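# Scoop dry food from the box into two bowls

## Task

Use the scoop to move dry food from the box until each of the two bowls contains 10 or more pieces, keeping spills low (food that leaves the table only counts as a spill, not as a lost part). Any piece that reaches a bowl must have sat in the scoop while the scoop was held and lifted clear, at some point after that piece last rested in the box or on the table. Pieces squeezed between gripper fingers must not go into a bowl. More than an occasional rule-breaking piece in a bowl makes the attempt worthless, though one such stray piece still adds to its bowl's count. Do not let the scoop drop from any real height. At the end both bowls must be upright in their original spots, the box must rest flat on the table, and the emptied scoop must lie on the table away from the box and both bowls. Release everything and pull the arms away; nothing may depend on the robot holding it in place.

## Robot and tools

ROBOT AND FRAME. There are two arms, left_arm and right_arm. These are only names and do not refer to sides of any image. All poses share one scene frame. Its origin is on the table surface midway between the arms. +z points up, +x points out across the table, and left_arm sits on the +y side. Each gripper also has its own axes. The fingers extend along its +z, and they open and close along its y. The reported gripper position is the point between the finger pads, about 1 cm behind the fingertips.

execute_actions(actions). This is a list of up to 15 actions, run in order. Each action is a table of up to 15 rows. Each row lasts one control step (1/30 s). If a table has fewer than 15 rows, its final row is repeated until 15 steps are done. Every row holds 14 numbers in [-1, 1], and both arms always need their numbers even if one stays still. The order is dx, dy, dz, rx, ry, rz, opening for left_arm, then the same seven for right_arm. dx to rz are offsets in that gripper's own axes. They are measured from the gripper's measured pose when the action starts, and every row uses that same start pose, not the previous row. For the first action in a call, the start pose is the last one reported in a result. The scale is 1.0 = 0.6 m for translation and 1.0 = 180 degrees for rotation. rx, ry, rz together form one rotation vector. The opening is absolute, not an offset: +1 is fully open (0.094 m) and -1 is closed. An empty list changes nothing and just returns state and images.

move(target, speed, blocking). target is a single row of 14 numbers, laid out like an execute_actions row. Its offsets are in gripper axes, taken from the pose in the latest result that shows one. Each gripper travels in a straight line toward its target, and both paths finish together. A path takes 0.5 to 10 s; anything longer is cut off at 10 s before reaching the target. Rotations take the shorter direction. speed is the top path speed in m/s, from 0.002 to 0.5, default 0.25, and turning is capped at twice that value in rad/s. Paths ignore obstacles and the other arm. Grippers trail their path, can drift off it, and can exceed speed, most of all with a nearly straight arm. Faster moves hit harder on contact, and aiming further past a contact presses harder. The opening is sent when the move begins. The returned line reads "move:" followed by the ending (done, off_target, moving, held, fault) and any limits, plus each gripper's distance from its target. If only one arm is named, the other finished at rest. held means a check stopped that arm's final step. limits=paced means the sent pose was clipped. limits=held means some steps were blocked along the way, and after that the arm may suddenly go much faster than speed. With blocking=false the result comes after 0.5 s while motion continues. Until a result shows the move ended, new execute_actions or move calls are refused, so use wait or stop first.

wait(seconds): 0 to 10 s, arms keep their last command. It returns early if a running move finishes. stop(): brakes a running move; braking needs room, more when fast, and fingers keep moving. zoom_image(camera, region): region is [x0, y0, x1, y1] in pixels, top-left origin, at most 504 by 504. Cameras, all 504x504: cam_head_left, cam_head_right, cam_high, cam_low, cam_left_wrist, cam_right_wrist. finished_scene(scene): give the current scene number; it ends that scene for good, after the last command has been held.

MOTION LIMITS. At every step the command is clipped to within 70 mm and 16 degrees of the measured pose, so far targets need several actions. After an action an arm coasts at most to its final clipped pose. Joint friction can leave the gripper up to about 31 mm short, and smaller commands may do nothing. Elbows stop just short of fully straight. If both position and orientation cannot be met, position wins. Joint ranges (rad), base to gripper: waist -2.618 to 3.054, shoulder 0.000 to 3.142, elbow 0.000 to 3.142, wrist pitch -1.571 to 1.571, wrist yaw -1.571 to 1.571, wrist roll -2.094 to 2.094. To keep an arm still, send the offset back to its wanted pose in the first call of a reply and zeros in later calls, and always send the opening it should keep. The robot keeps executing its last command while you are composing a reply.

RESULTS. The state line gives each gripper's end_effector_position in metres and end_effector_quat_wxyz; printed positions can be off, more at long reach. "Hand target" lines show where the controller is currently driving each gripper. A "pose unreachable" line means a clearance check altered or blocked that arm's command. grip_measured is the finger opening on the command scale; the last Joint positions value is the opening in metres. Each gripper's readings may be off by up to about 1 mm. To hold something, command about 0.03 below grip_measured; a smaller gap grips more gently. Pad force tops out around 50 to 62 N, less for parts under about 2 mm thick. Joint torques follow the Joint positions order without the gripper, are never zero, and carry offsets and noise. FAULT lines mark an arm stop.

HEAT. Holding loads warms motors. MOTOR HOT appears from 75 °C. At 90 °C that arm halts for 10 s, then that threshold is disabled for 5 minutes; at 100 °C the arm and gripper go limp and fall.

AVOID. Knocking anything off the table, letting arms collide or press each other, dropping or slamming objects, hard pushes, and letting the scoop fall far. Loose objects may occasionally get a brief outside shove.

Each tool is called by a JSON object that holds its "fn" and its "kwargs", one argument or row to a line.

## Session

{"fn": "execute_actions", "kwargs": {
  "actions": []
}}

Scene clock: 0.00 s.
left_arm: end_effector_position=(+0.3693, +0.3056, +0.4072) grip_measured=+1.000 end_effector_quat_wxyz=(+0.707, +0.045, +0.704, -0.051) | right_arm: end_effector_position=(+0.3148, -0.2755, +0.1504) grip_measured=-0.594 end_effector_quat_wxyz=(+0.286, +0.023, +0.958, -0.000)
Joint positions: left_arm=[-0.002  1.056  1.067 -0.006 -0.005 -0.008  0.094] | right_arm=[-0.022  1.096  0.887 -0.782 -0.012  0.005  0.019]
Joint velocities: left_arm=[ 0.017  0.007 -0.007  0.007 -0.022 -0.037  0.   ] | right_arm=[ 0.007  0.002 -0.007 -0.051  0.007 -0.081  0.   ]
Joint torques (N m, as the arm reports them, + toward a larger angle): no reading
Motor temperatures (°C, as the motors report them): left_arm=[18 21 21 19 22 22] | right_arm=[19 21 21 24 22 21]
Hand target (left_arm): +0.369, +0.306, +0.407; +0.707, +0.045, +0.704, -0.051
Hand target (right_arm): +0.315, -0.276, +0.151; +0.287, +0.023, +0.958, -0.000

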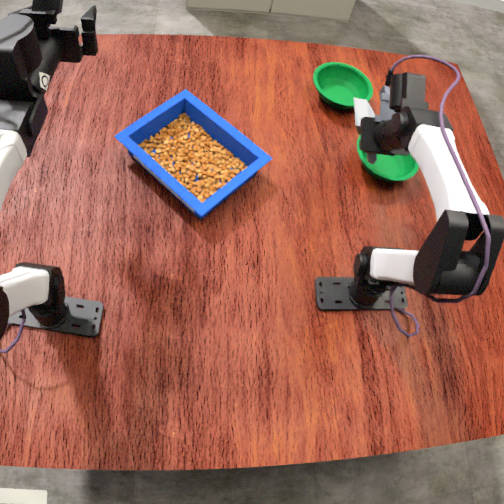

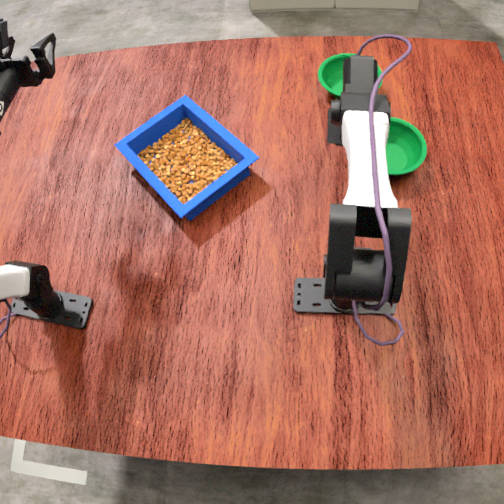

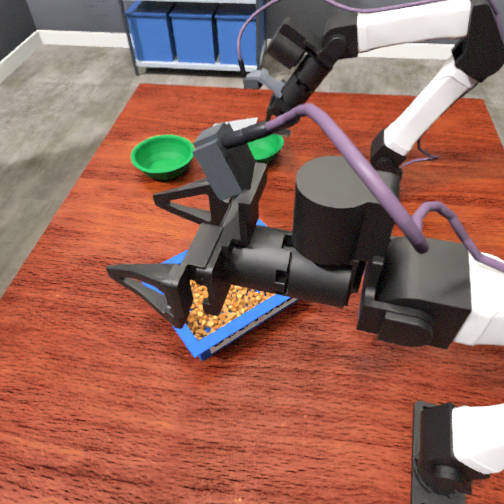

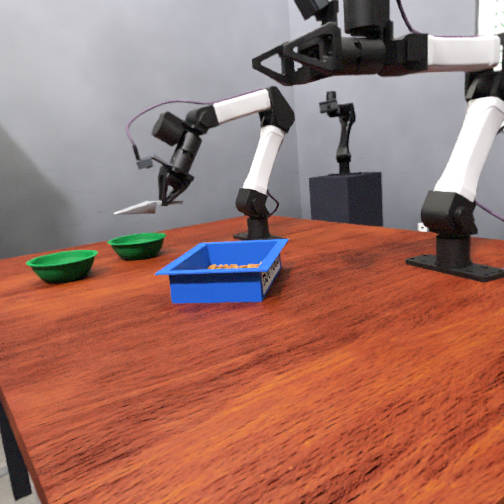

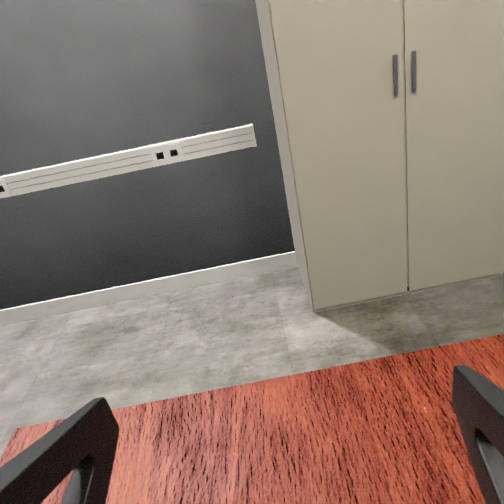

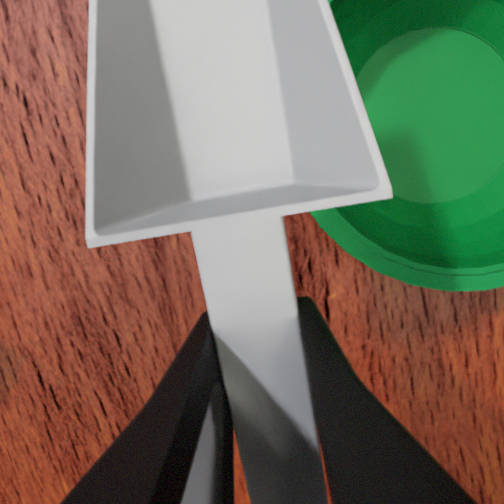

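{"fn": "zoom_image", "kwargs": {
  "camera": "cam_low",
  "region": [90,140,230,260]
}}

{"fn": "move", "kwargs": {
  "target": [0,0.1,-0.3,-0.15,0,0,1,0.142,0.34,-0.133,-0.159,0,-0.243,-0.68]
}}

Region (90, 140, 230, 260) of cam_low's 504x504 image, scaled by 3.600, with more detail than that image has; it fills the top 432 rows of this view, and the rest is white.

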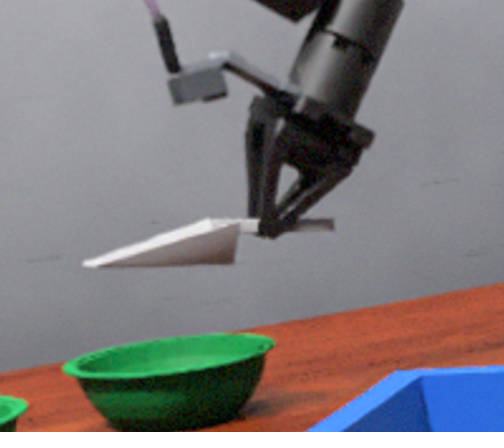

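Scene clock: 11.43 s.
left_arm: end_effector_position=(+0.1991, +0.3895, +0.4057) grip_measured=+1.000 end_effector_quat_wxyz=(+0.698, -0.121, +0.696, +0.115) | right_arm: end_effector_position=(+0.2045, -0.0751, +0.1638) grip_measured=-0.594 end_effector_quat_wxyz=(+0.246, -0.393, +0.877, +0.121)
Joint positions: left_arm=[-0.373  0.493  0.975 -0.48  -0.845 -0.008  0.094] | right_arm=[ 0.817  1.006  0.91  -0.92  -0.045 -0.039  0.019]
Joint velocities: left_arm=[-0.037 -0.012 -0.017 -0.007 -0.139 -0.051  0.   ] | right_arm=[-0.017  0.002 -0.002  0.007  0.007 -0.022 -0.001]
Joint torques (N m, as the arm reports them, + toward a larger angle): left_arm=[-0.55  1.83  8.16  2.11 -0.11  0.05] | right_arm=[ 0.55 -1.05  8.44  1.85  0.01 -0.23]
Motor temperatures (°C, as the motors report them): left_arm=[18 21 22 22 22 22] | right_arm=[19 21 23 25 22 21]
Hand target (left_arm): +0.197, +0.390, +0.407; +0.700, -0.121, +0.695, +0.116
Hand target (right_arm): +0.208, -0.067, +0.171; +0.257, -0.400, +0.870, +0.127
Off the commanded pose (left_arm): 0.000 m, 0 deg.
Off the commanded pose (right_arm): 0.013 m, 2 deg.
move: off_target (right_arm)

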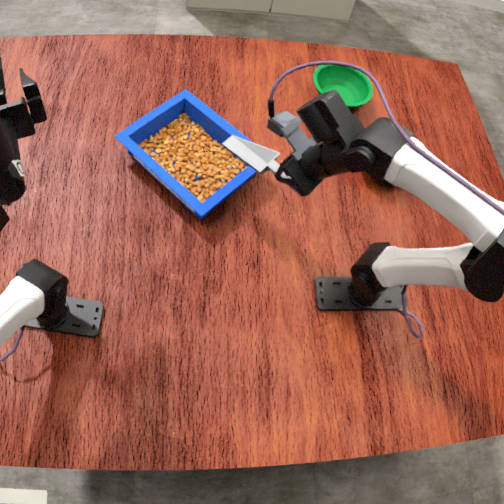

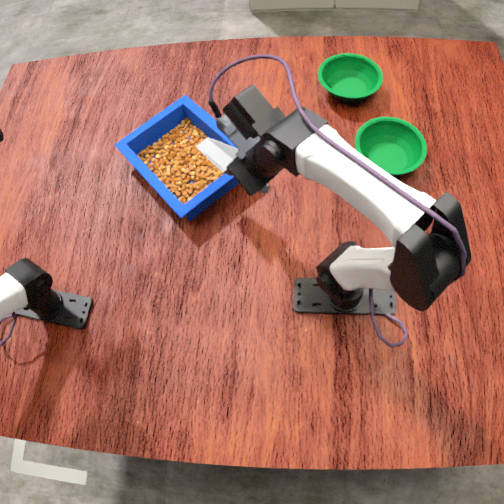

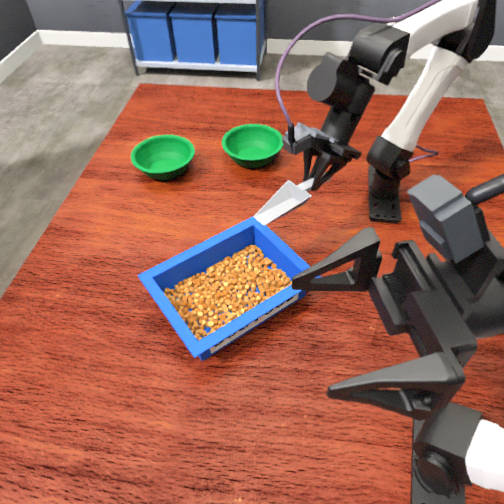

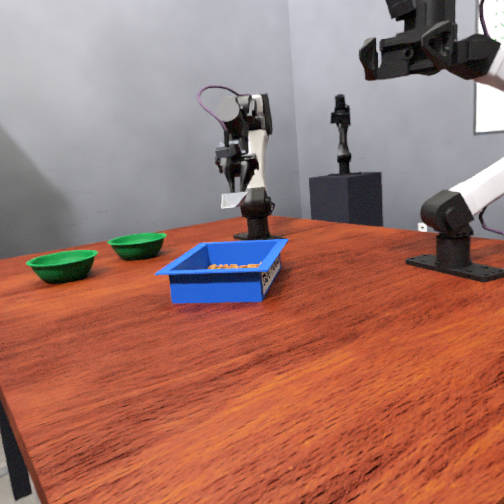

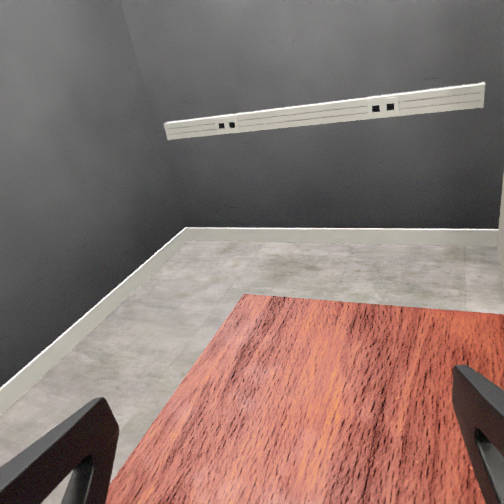

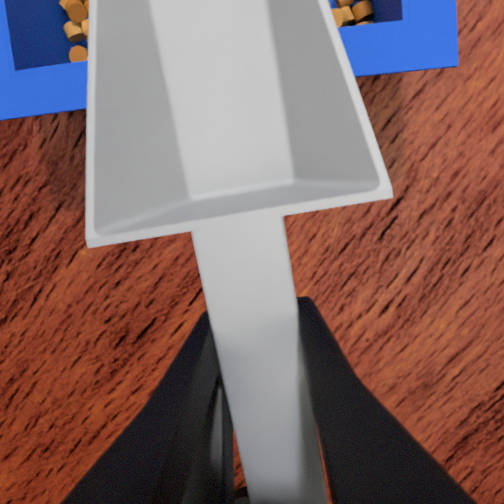

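{"fn": "move", "kwargs": {
  "target": [0,0,0,0,0,0,1,-0.1,0.01,0.062,0,0.177,0,-0.68]
}}

{"fn": "move", "kwargs": {
  "target": [0,0,0,0,0,0,1,-0.02,0,0.045,0,0,0,-0.68],
  "speed": 0.08
}}

Scene clock: 17.63 s.
left_arm: end_effector_position=(+0.1990, +0.3899, +0.4054) grip_measured=+1.000 end_effector_quat_wxyz=(+0.698, -0.122, +0.696, +0.116) | right_arm: end_effector_position=(+0.2461, -0.0209, +0.1623) grip_measured=-0.594 end_effector_quat_wxyz=(-0.006, -0.409, +0.912, +0.012)
Joint positions: left_arm=[-0.373  0.493  0.975 -0.481 -0.848 -0.008  0.094] | right_arm=[ 0.853  1.787  1.693 -1.478 -0.027 -0.016  0.019]
Joint velocities: left_arm=[-0.007 -0.002 -0.002  0.051  0.007  0.022  0.   ] | right_arm=[ 0.017 -0.002 -0.007 -0.051  0.051 -0.007 -0.   ]
Joint torques (N m, as the arm reports them, + toward a larger angle): left_arm=[0.2  2.18 8.26 2.11 0.01 0.03] | right_arm=[ 0.57 -9.28  7.45  0.36  0.19 -0.01]
Motor temperatures (°C, as the motors report them): left_arm=[18 21 22 23 22 22] | right_arm=[19 21 24 25 22 21]
Hand target (left_arm): +0.199, +0.389, +0.406; +0.698, -0.121, +0.696, +0.115
Hand target (right_arm): +0.247, -0.018, +0.164; -0.004, -0.408, +0.913, +0.008
Off the commanded pose (left_arm): 0.000 m, 0 deg.
Off the commanded pose (right_arm): 0.003 m, 1 deg.
move: done

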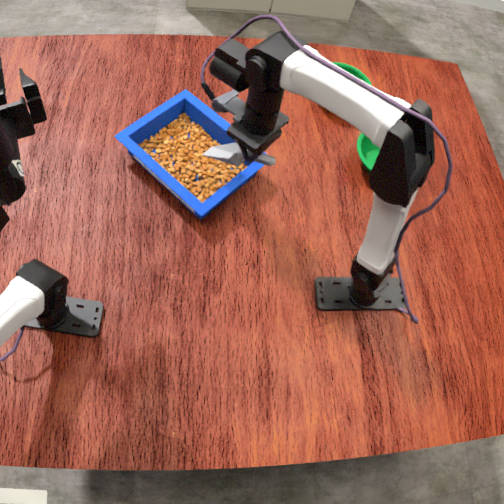

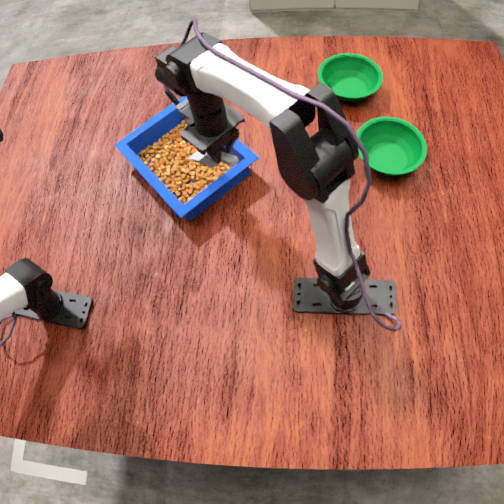

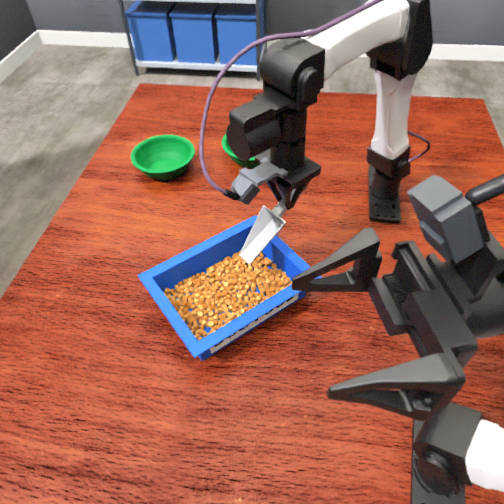

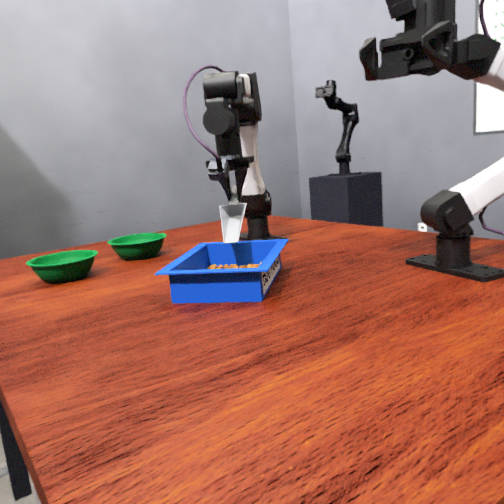

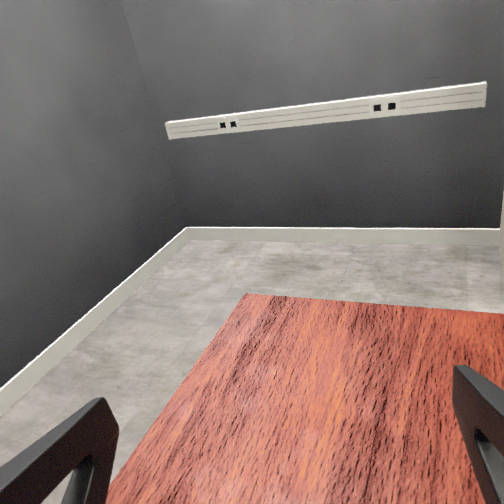

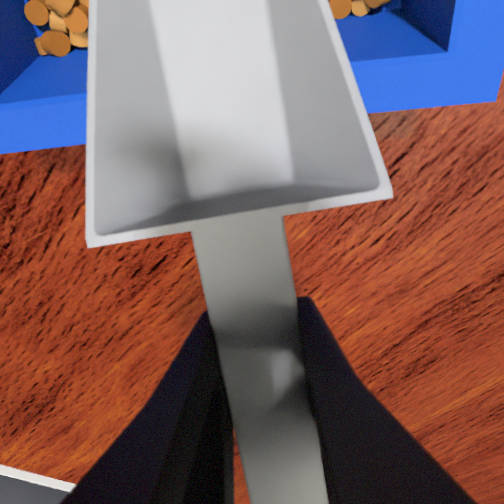

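Scene clock: 18.53 s.
left_arm: end_effector_position=(+0.1990, +0.3899, +0.4052) grip_measured=+1.000 end_effector_quat_wxyz=(+0.698, -0.122, +0.697, +0.116) | right_arm: end_effector_position=(+0.2524, -0.0140, +0.1411) grip_measured=-0.594 end_effector_quat_wxyz=(-0.004, -0.409, +0.912, +0.013)
Joint positions: left_arm=[-0.373  0.493  0.975 -0.483 -0.848 -0.008  0.094] | right_arm=[ 0.853  1.812  1.639 -1.396 -0.027 -0.016  0.019]
Joint velocities: left_arm=[-0.002 -0.007  0.012 -0.007  0.066 -0.007  0.   ] | right_arm=[ 0.022 -0.002 -0.012  0.007 -0.051 -0.022 -0.   ]
Joint torques (N m, as the arm reports them, + toward a larger angle): left_arm=[ 0.15  2.14  8.31  2.09 -0.03  0.03] | right_arm=[ 0.03 -9.66  5.44  0.63  0.07 -0.1 ]
Motor temperatures (°C, as the motors report them): left_arm=[18 21 23 23 22 22] | right_arm=[19 21 24 25 22 21]
Hand target (left_arm): +0.199, +0.390, +0.405; +0.698, -0.122, +0.696, +0.116
Hand target (right_arm): +0.253, -0.012, +0.135; -0.006, -0.409, +0.912, +0.012
Off the commanded pose (left_arm): 0.000 m, 0 deg.
Off the commanded pose (right_arm): 0.006 m, 0 deg.
move: done

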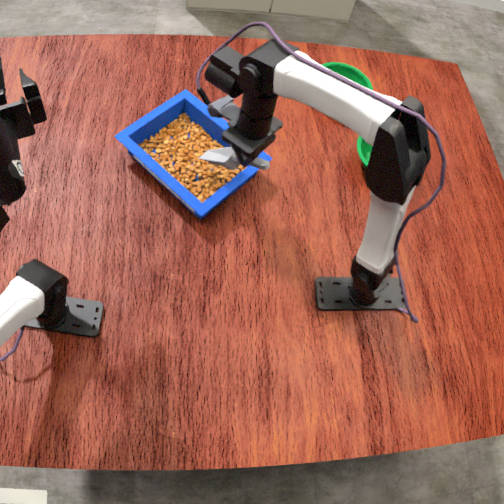

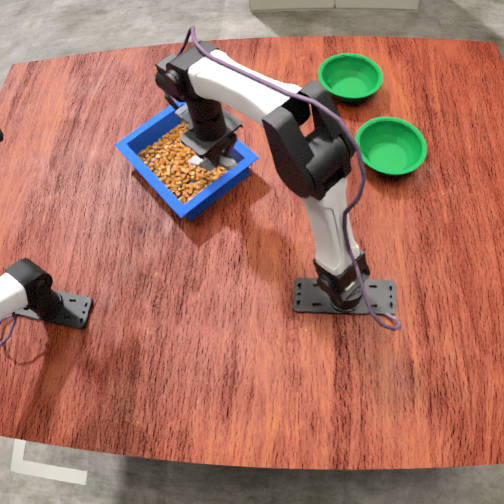

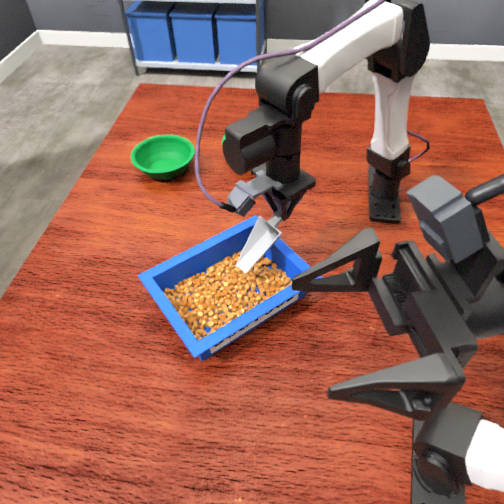

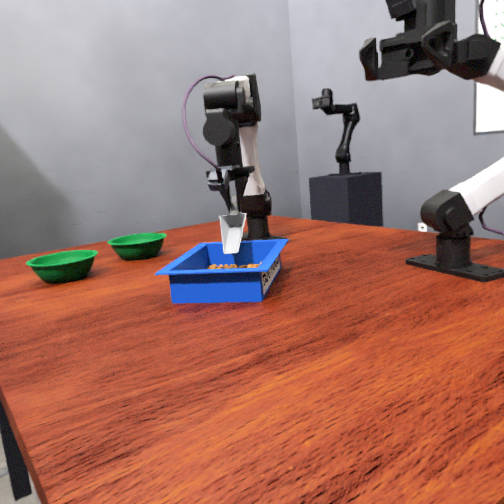

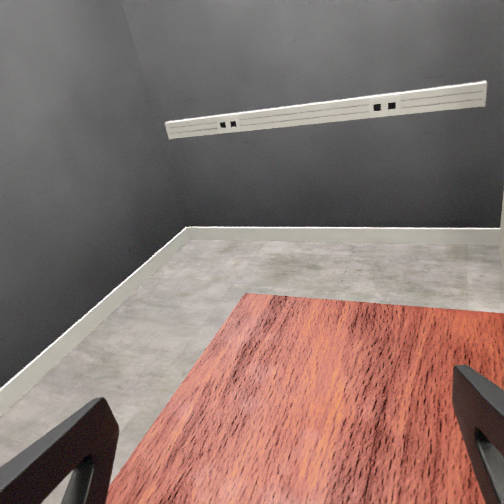

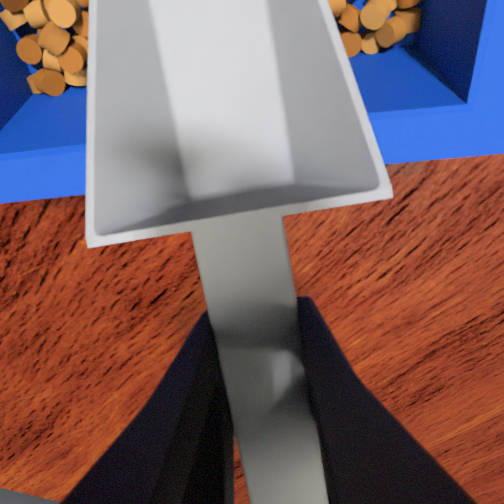

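{"fn": "move", "kwargs": {
  "target": [0,0,0,0,0,0,1,-0.04,0,0.075,0,0,0,-0.68],
  "speed": 0.06
}}

{"fn": "zoom_image", "kwargs": {
  "camera": "cam_high",
  "region": [130,170,330,370]
}}

Scene clock: 23.33 s.
left_arm: end_effector_position=(+0.1990, +0.3899, +0.4050) grip_measured=+1.000 end_effector_quat_wxyz=(+0.697, -0.121, +0.697, +0.116) | right_arm: end_effector_position=(+0.2675, +0.0024, +0.1027) grip_measured=-0.594 end_effector_quat_wxyz=(-0.002, -0.409, +0.912, +0.014)
Joint positions: left_arm=[-0.373  0.493  0.975 -0.484 -0.848 -0.008  0.094] | right_arm=[ 0.853  1.895  1.594 -1.263 -0.027 -0.016  0.019]
Joint velocities: left_arm=[-0.007  0.017 -0.002 -0.037 -0.007 -0.081  0.   ] | right_arm=[ 0.012 -0.017 -0.007 -0.022  0.066 -0.051 -0.002]
Joint torques (N m, as the arm reports them, + toward a larger angle): left_arm=[-0.04  2.21  8.26  2.12 -0.02  0.  ] | right_arm=[  0.14 -10.6    5.47   0.62   0.07  -0.09]
Motor temperatures (°C, as the motors report them): left_arm=[18 21 23 24 22 22] | right_arm=[19 22 24 25 22 21]
Hand target (left_arm): +0.199, +0.390, +0.405; +0.698, -0.122, +0.697, +0.116
Hand target (right_arm): +0.267, +0.004, +0.096; -0.004, -0.409, +0.912, +0.013
Off the commanded pose (left_arm): 0.000 m, 0 deg.
Off the commanded pose (right_arm): 0.007 m, 0 deg.
move: done

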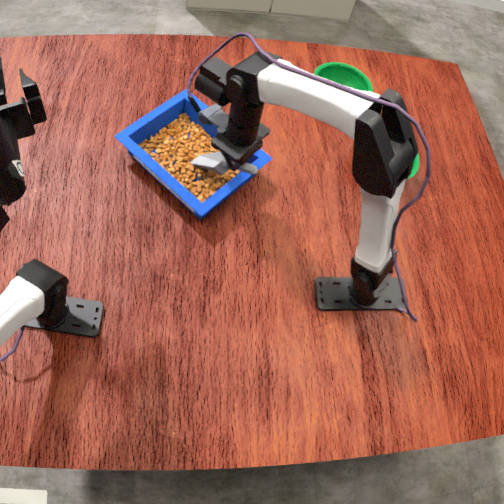

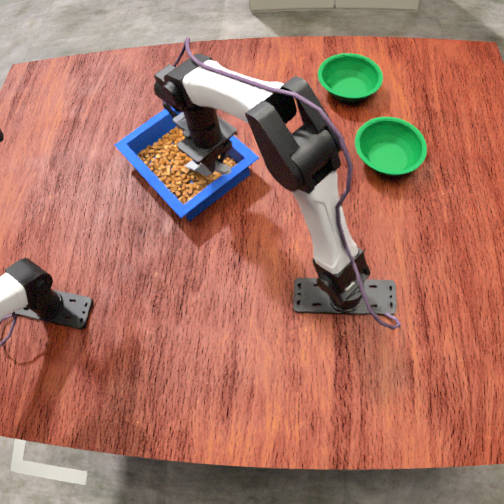

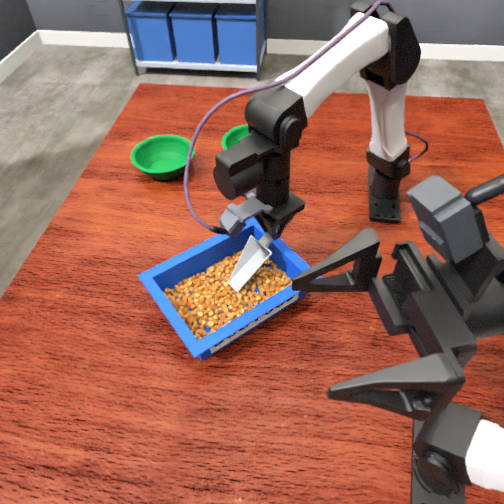

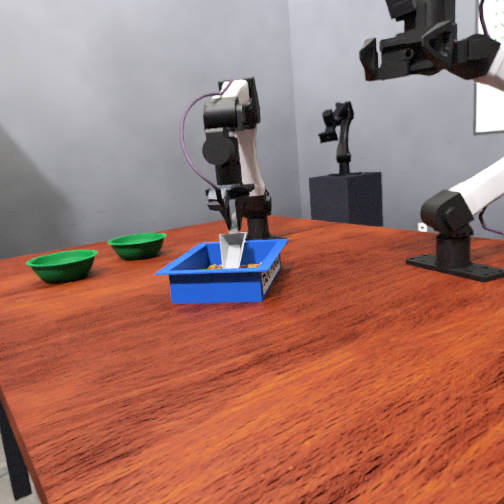

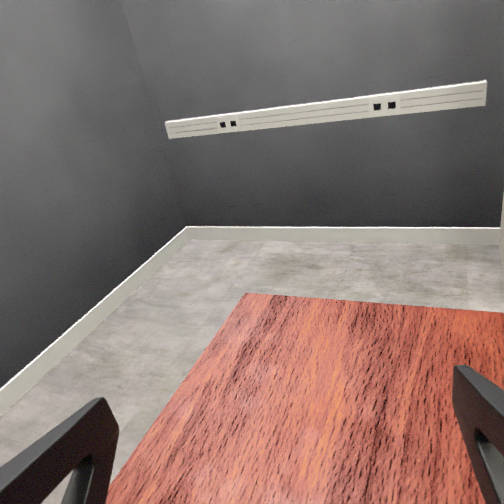

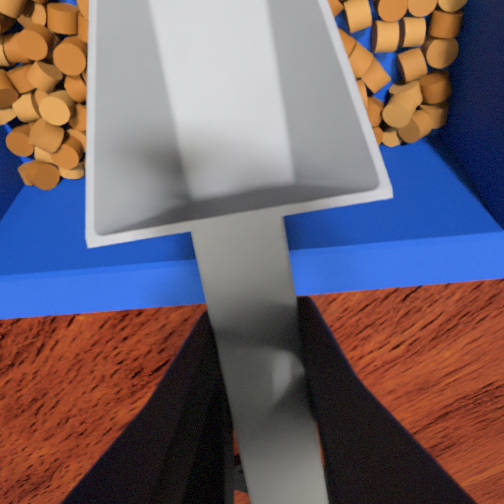

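Region (130, 170, 330, 370) of cam_high's 504x504 image, scaled by 2.520, with more detail than that image has.

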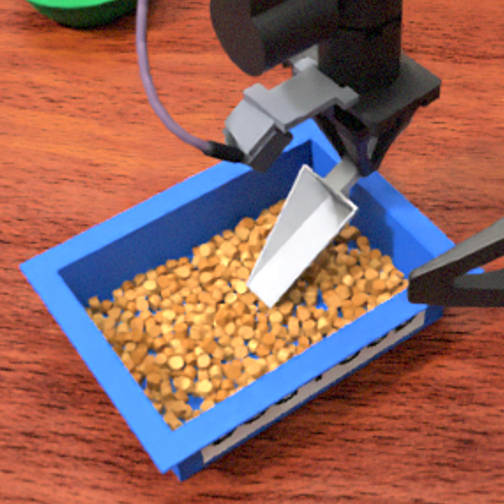

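{"fn": "move", "kwargs": {
  "target": [0,0,0,0,0,0,1,-0.04,0,0.032,0,0,0,-0.68],
  "speed": 0.03
}}

{"fn": "move", "kwargs": {
  "target": [0,0,0,0,0,0,1,-0.06,0,0.04,0,-0.06,0,-0.68],
  "speed": 0.06
}}

{"fn": "zoom_image", "kwargs": {
  "camera": "cam_high",
  "region": [130,170,330,370]
}}

Scene clock: 29.17 s.
left_arm: end_effector_position=(+0.1990, +0.3899, +0.4048) grip_measured=+1.000 end_effector_quat_wxyz=(+0.697, -0.121, +0.697, +0.117) | right_arm: end_effector_position=(+0.2811, +0.0173, +0.0864) grip_measured=-0.594 end_effector_quat_wxyz=(-0.001, -0.409, +0.912, +0.014)
Joint positions: left_arm=[-0.373  0.493  0.975 -0.485 -0.848 -0.008  0.094] | right_arm=[ 0.853  1.977  1.642 -1.227 -0.027 -0.016  0.019]
Joint velocities: left_arm=[ 0.002 -0.002  0.002 -0.081 -0.037 -0.081  0.   ] | right_arm=[-0.012  0.007 -0.017  0.051 -0.007  0.007 -0.   ]
Joint torques (N m, as the arm reports them, + toward a larger angle): left_arm=[ 0.    2.09  8.21  2.09  0.03 -0.01] | right_arm=[  0.05 -10.75   7.24   0.48   0.07  -0.1 ]
Motor temperatures (°C, as the motors report them): left_arm=[18 21 23 24 22 22] | right_arm=[19 23 24 25 22 21]
Hand target (left_arm): +0.199, +0.390, +0.405; +0.697, -0.121, +0.697, +0.116
Hand target (right_arm): +0.283, +0.021, +0.084; -0.002, -0.409, +0.912, +0.014
Off the commanded pose (left_arm): 0.000 m, 0 deg.
Off the commanded pose (right_arm): 0.005 m, 0 deg.
move: done

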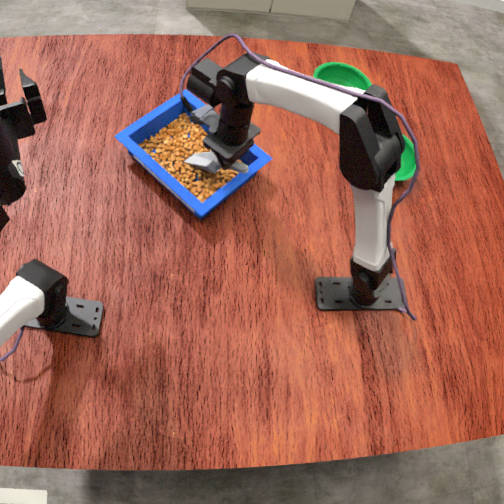

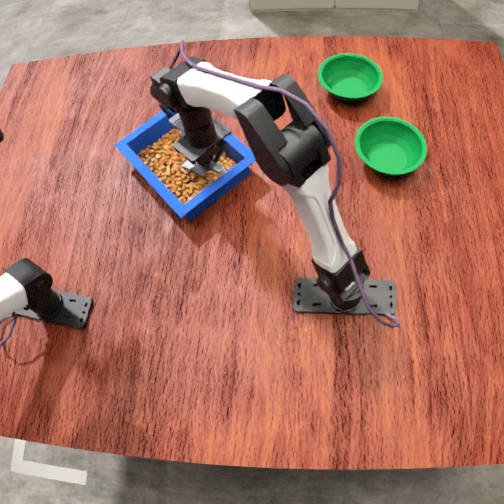

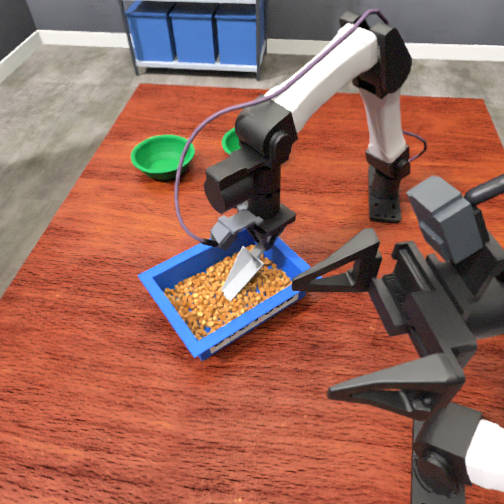

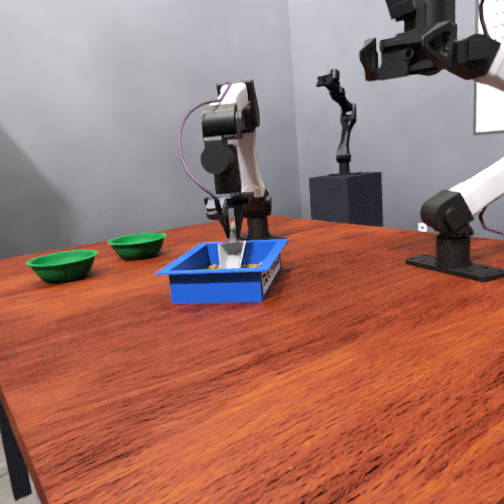

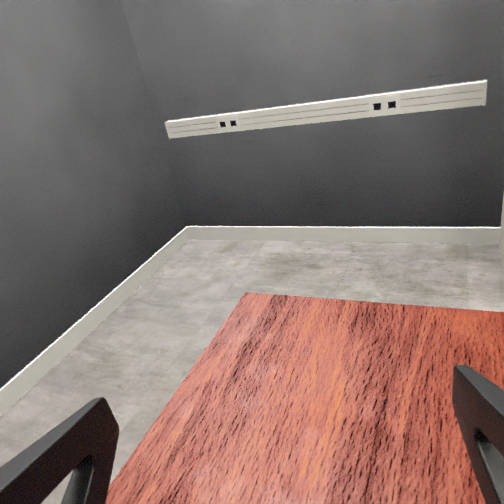

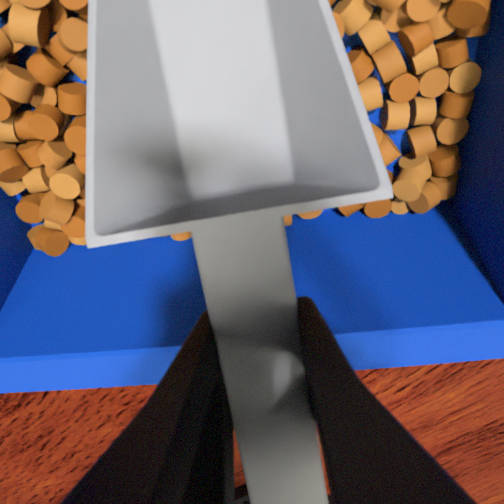

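Scene clock: 31.07 s.
left_arm: end_effector_position=(+0.1990, +0.3899, +0.4046) grip_measured=+1.000 end_effector_quat_wxyz=(+0.697, -0.121, +0.698, +0.117) | right_arm: end_effector_position=(+0.3073, +0.0458, +0.0640) grip_measured=-0.594 end_effector_quat_wxyz=(+0.085, -0.409, +0.907, +0.051)
Joint positions: left_arm=[-0.373  0.493  0.975 -0.486 -0.848 -0.008  0.094] | right_arm=[ 0.853  1.965  1.516 -0.925 -0.027 -0.016  0.019]
Joint velocities: left_arm=[ 0.007  0.027  0.007 -0.081 -0.051  0.007  0.   ] | right_arm=[ 0.002 -0.027  0.002  0.081 -0.007 -0.007  0.001]
Joint torques (N m, as the arm reports them, + toward a larger angle): left_arm=[ 0.21  2.05  8.26  2.13  0.   -0.06] | right_arm=[ -0.02 -13.84   5.1    0.97   0.03  -0.08]
Motor temperatures (°C, as the motors report them): left_arm=[18 21 23 24 22 22] | right_arm=[19 24 24 25 22 21]
Hand target (left_arm): +0.199, +0.390, +0.405; +0.697, -0.121, +0.697, +0.117
Hand target (right_arm): +0.305, +0.044, +0.063; +0.085, -0.407, +0.908, +0.053
Off the commanded pose (left_arm): 0.000 m, 0 deg.
Off the commanded pose (right_arm): 0.003 m, 0 deg.
move: done

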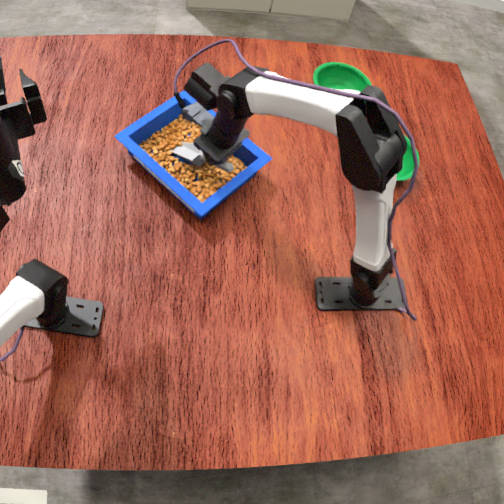

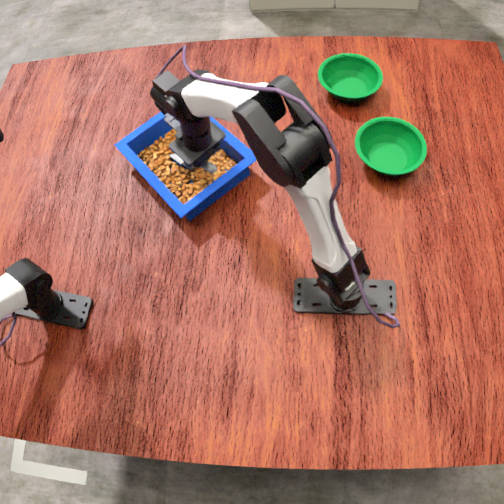

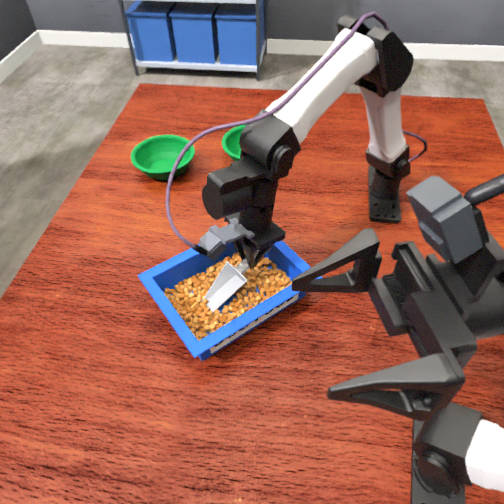

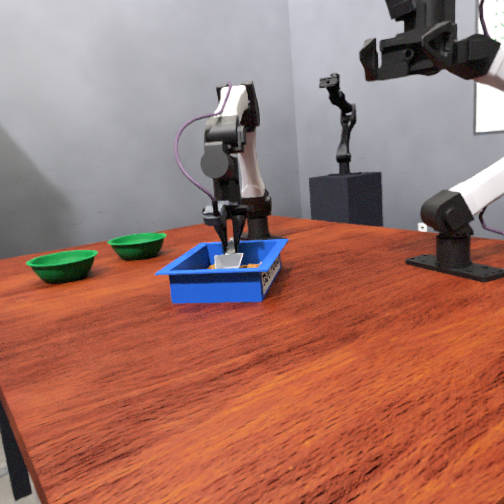

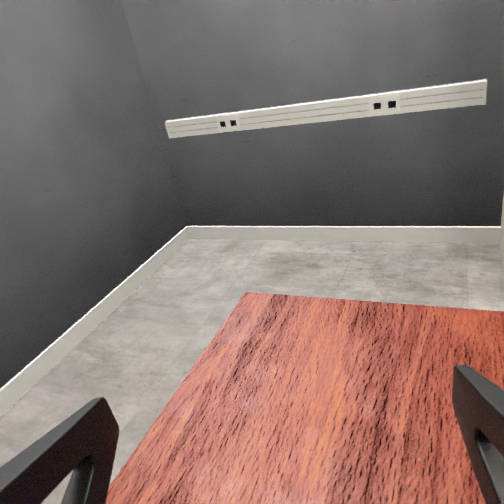

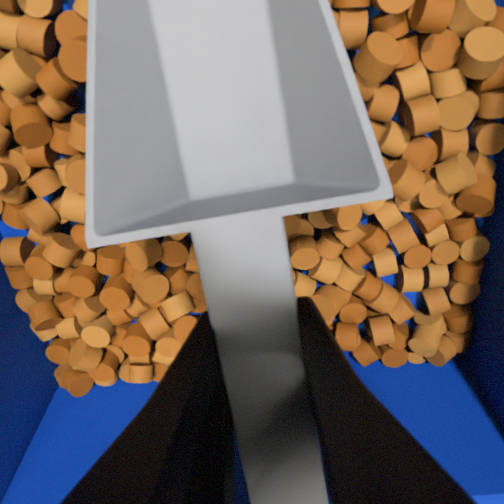

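Region (130, 170, 330, 370) of cam_high's 504x504 image, scaled by 2.520, with more detail than that image has.

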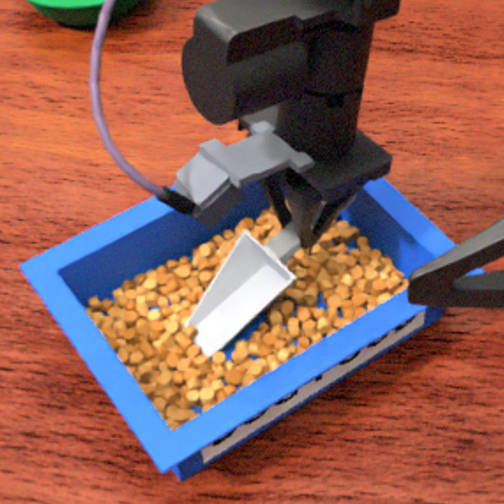

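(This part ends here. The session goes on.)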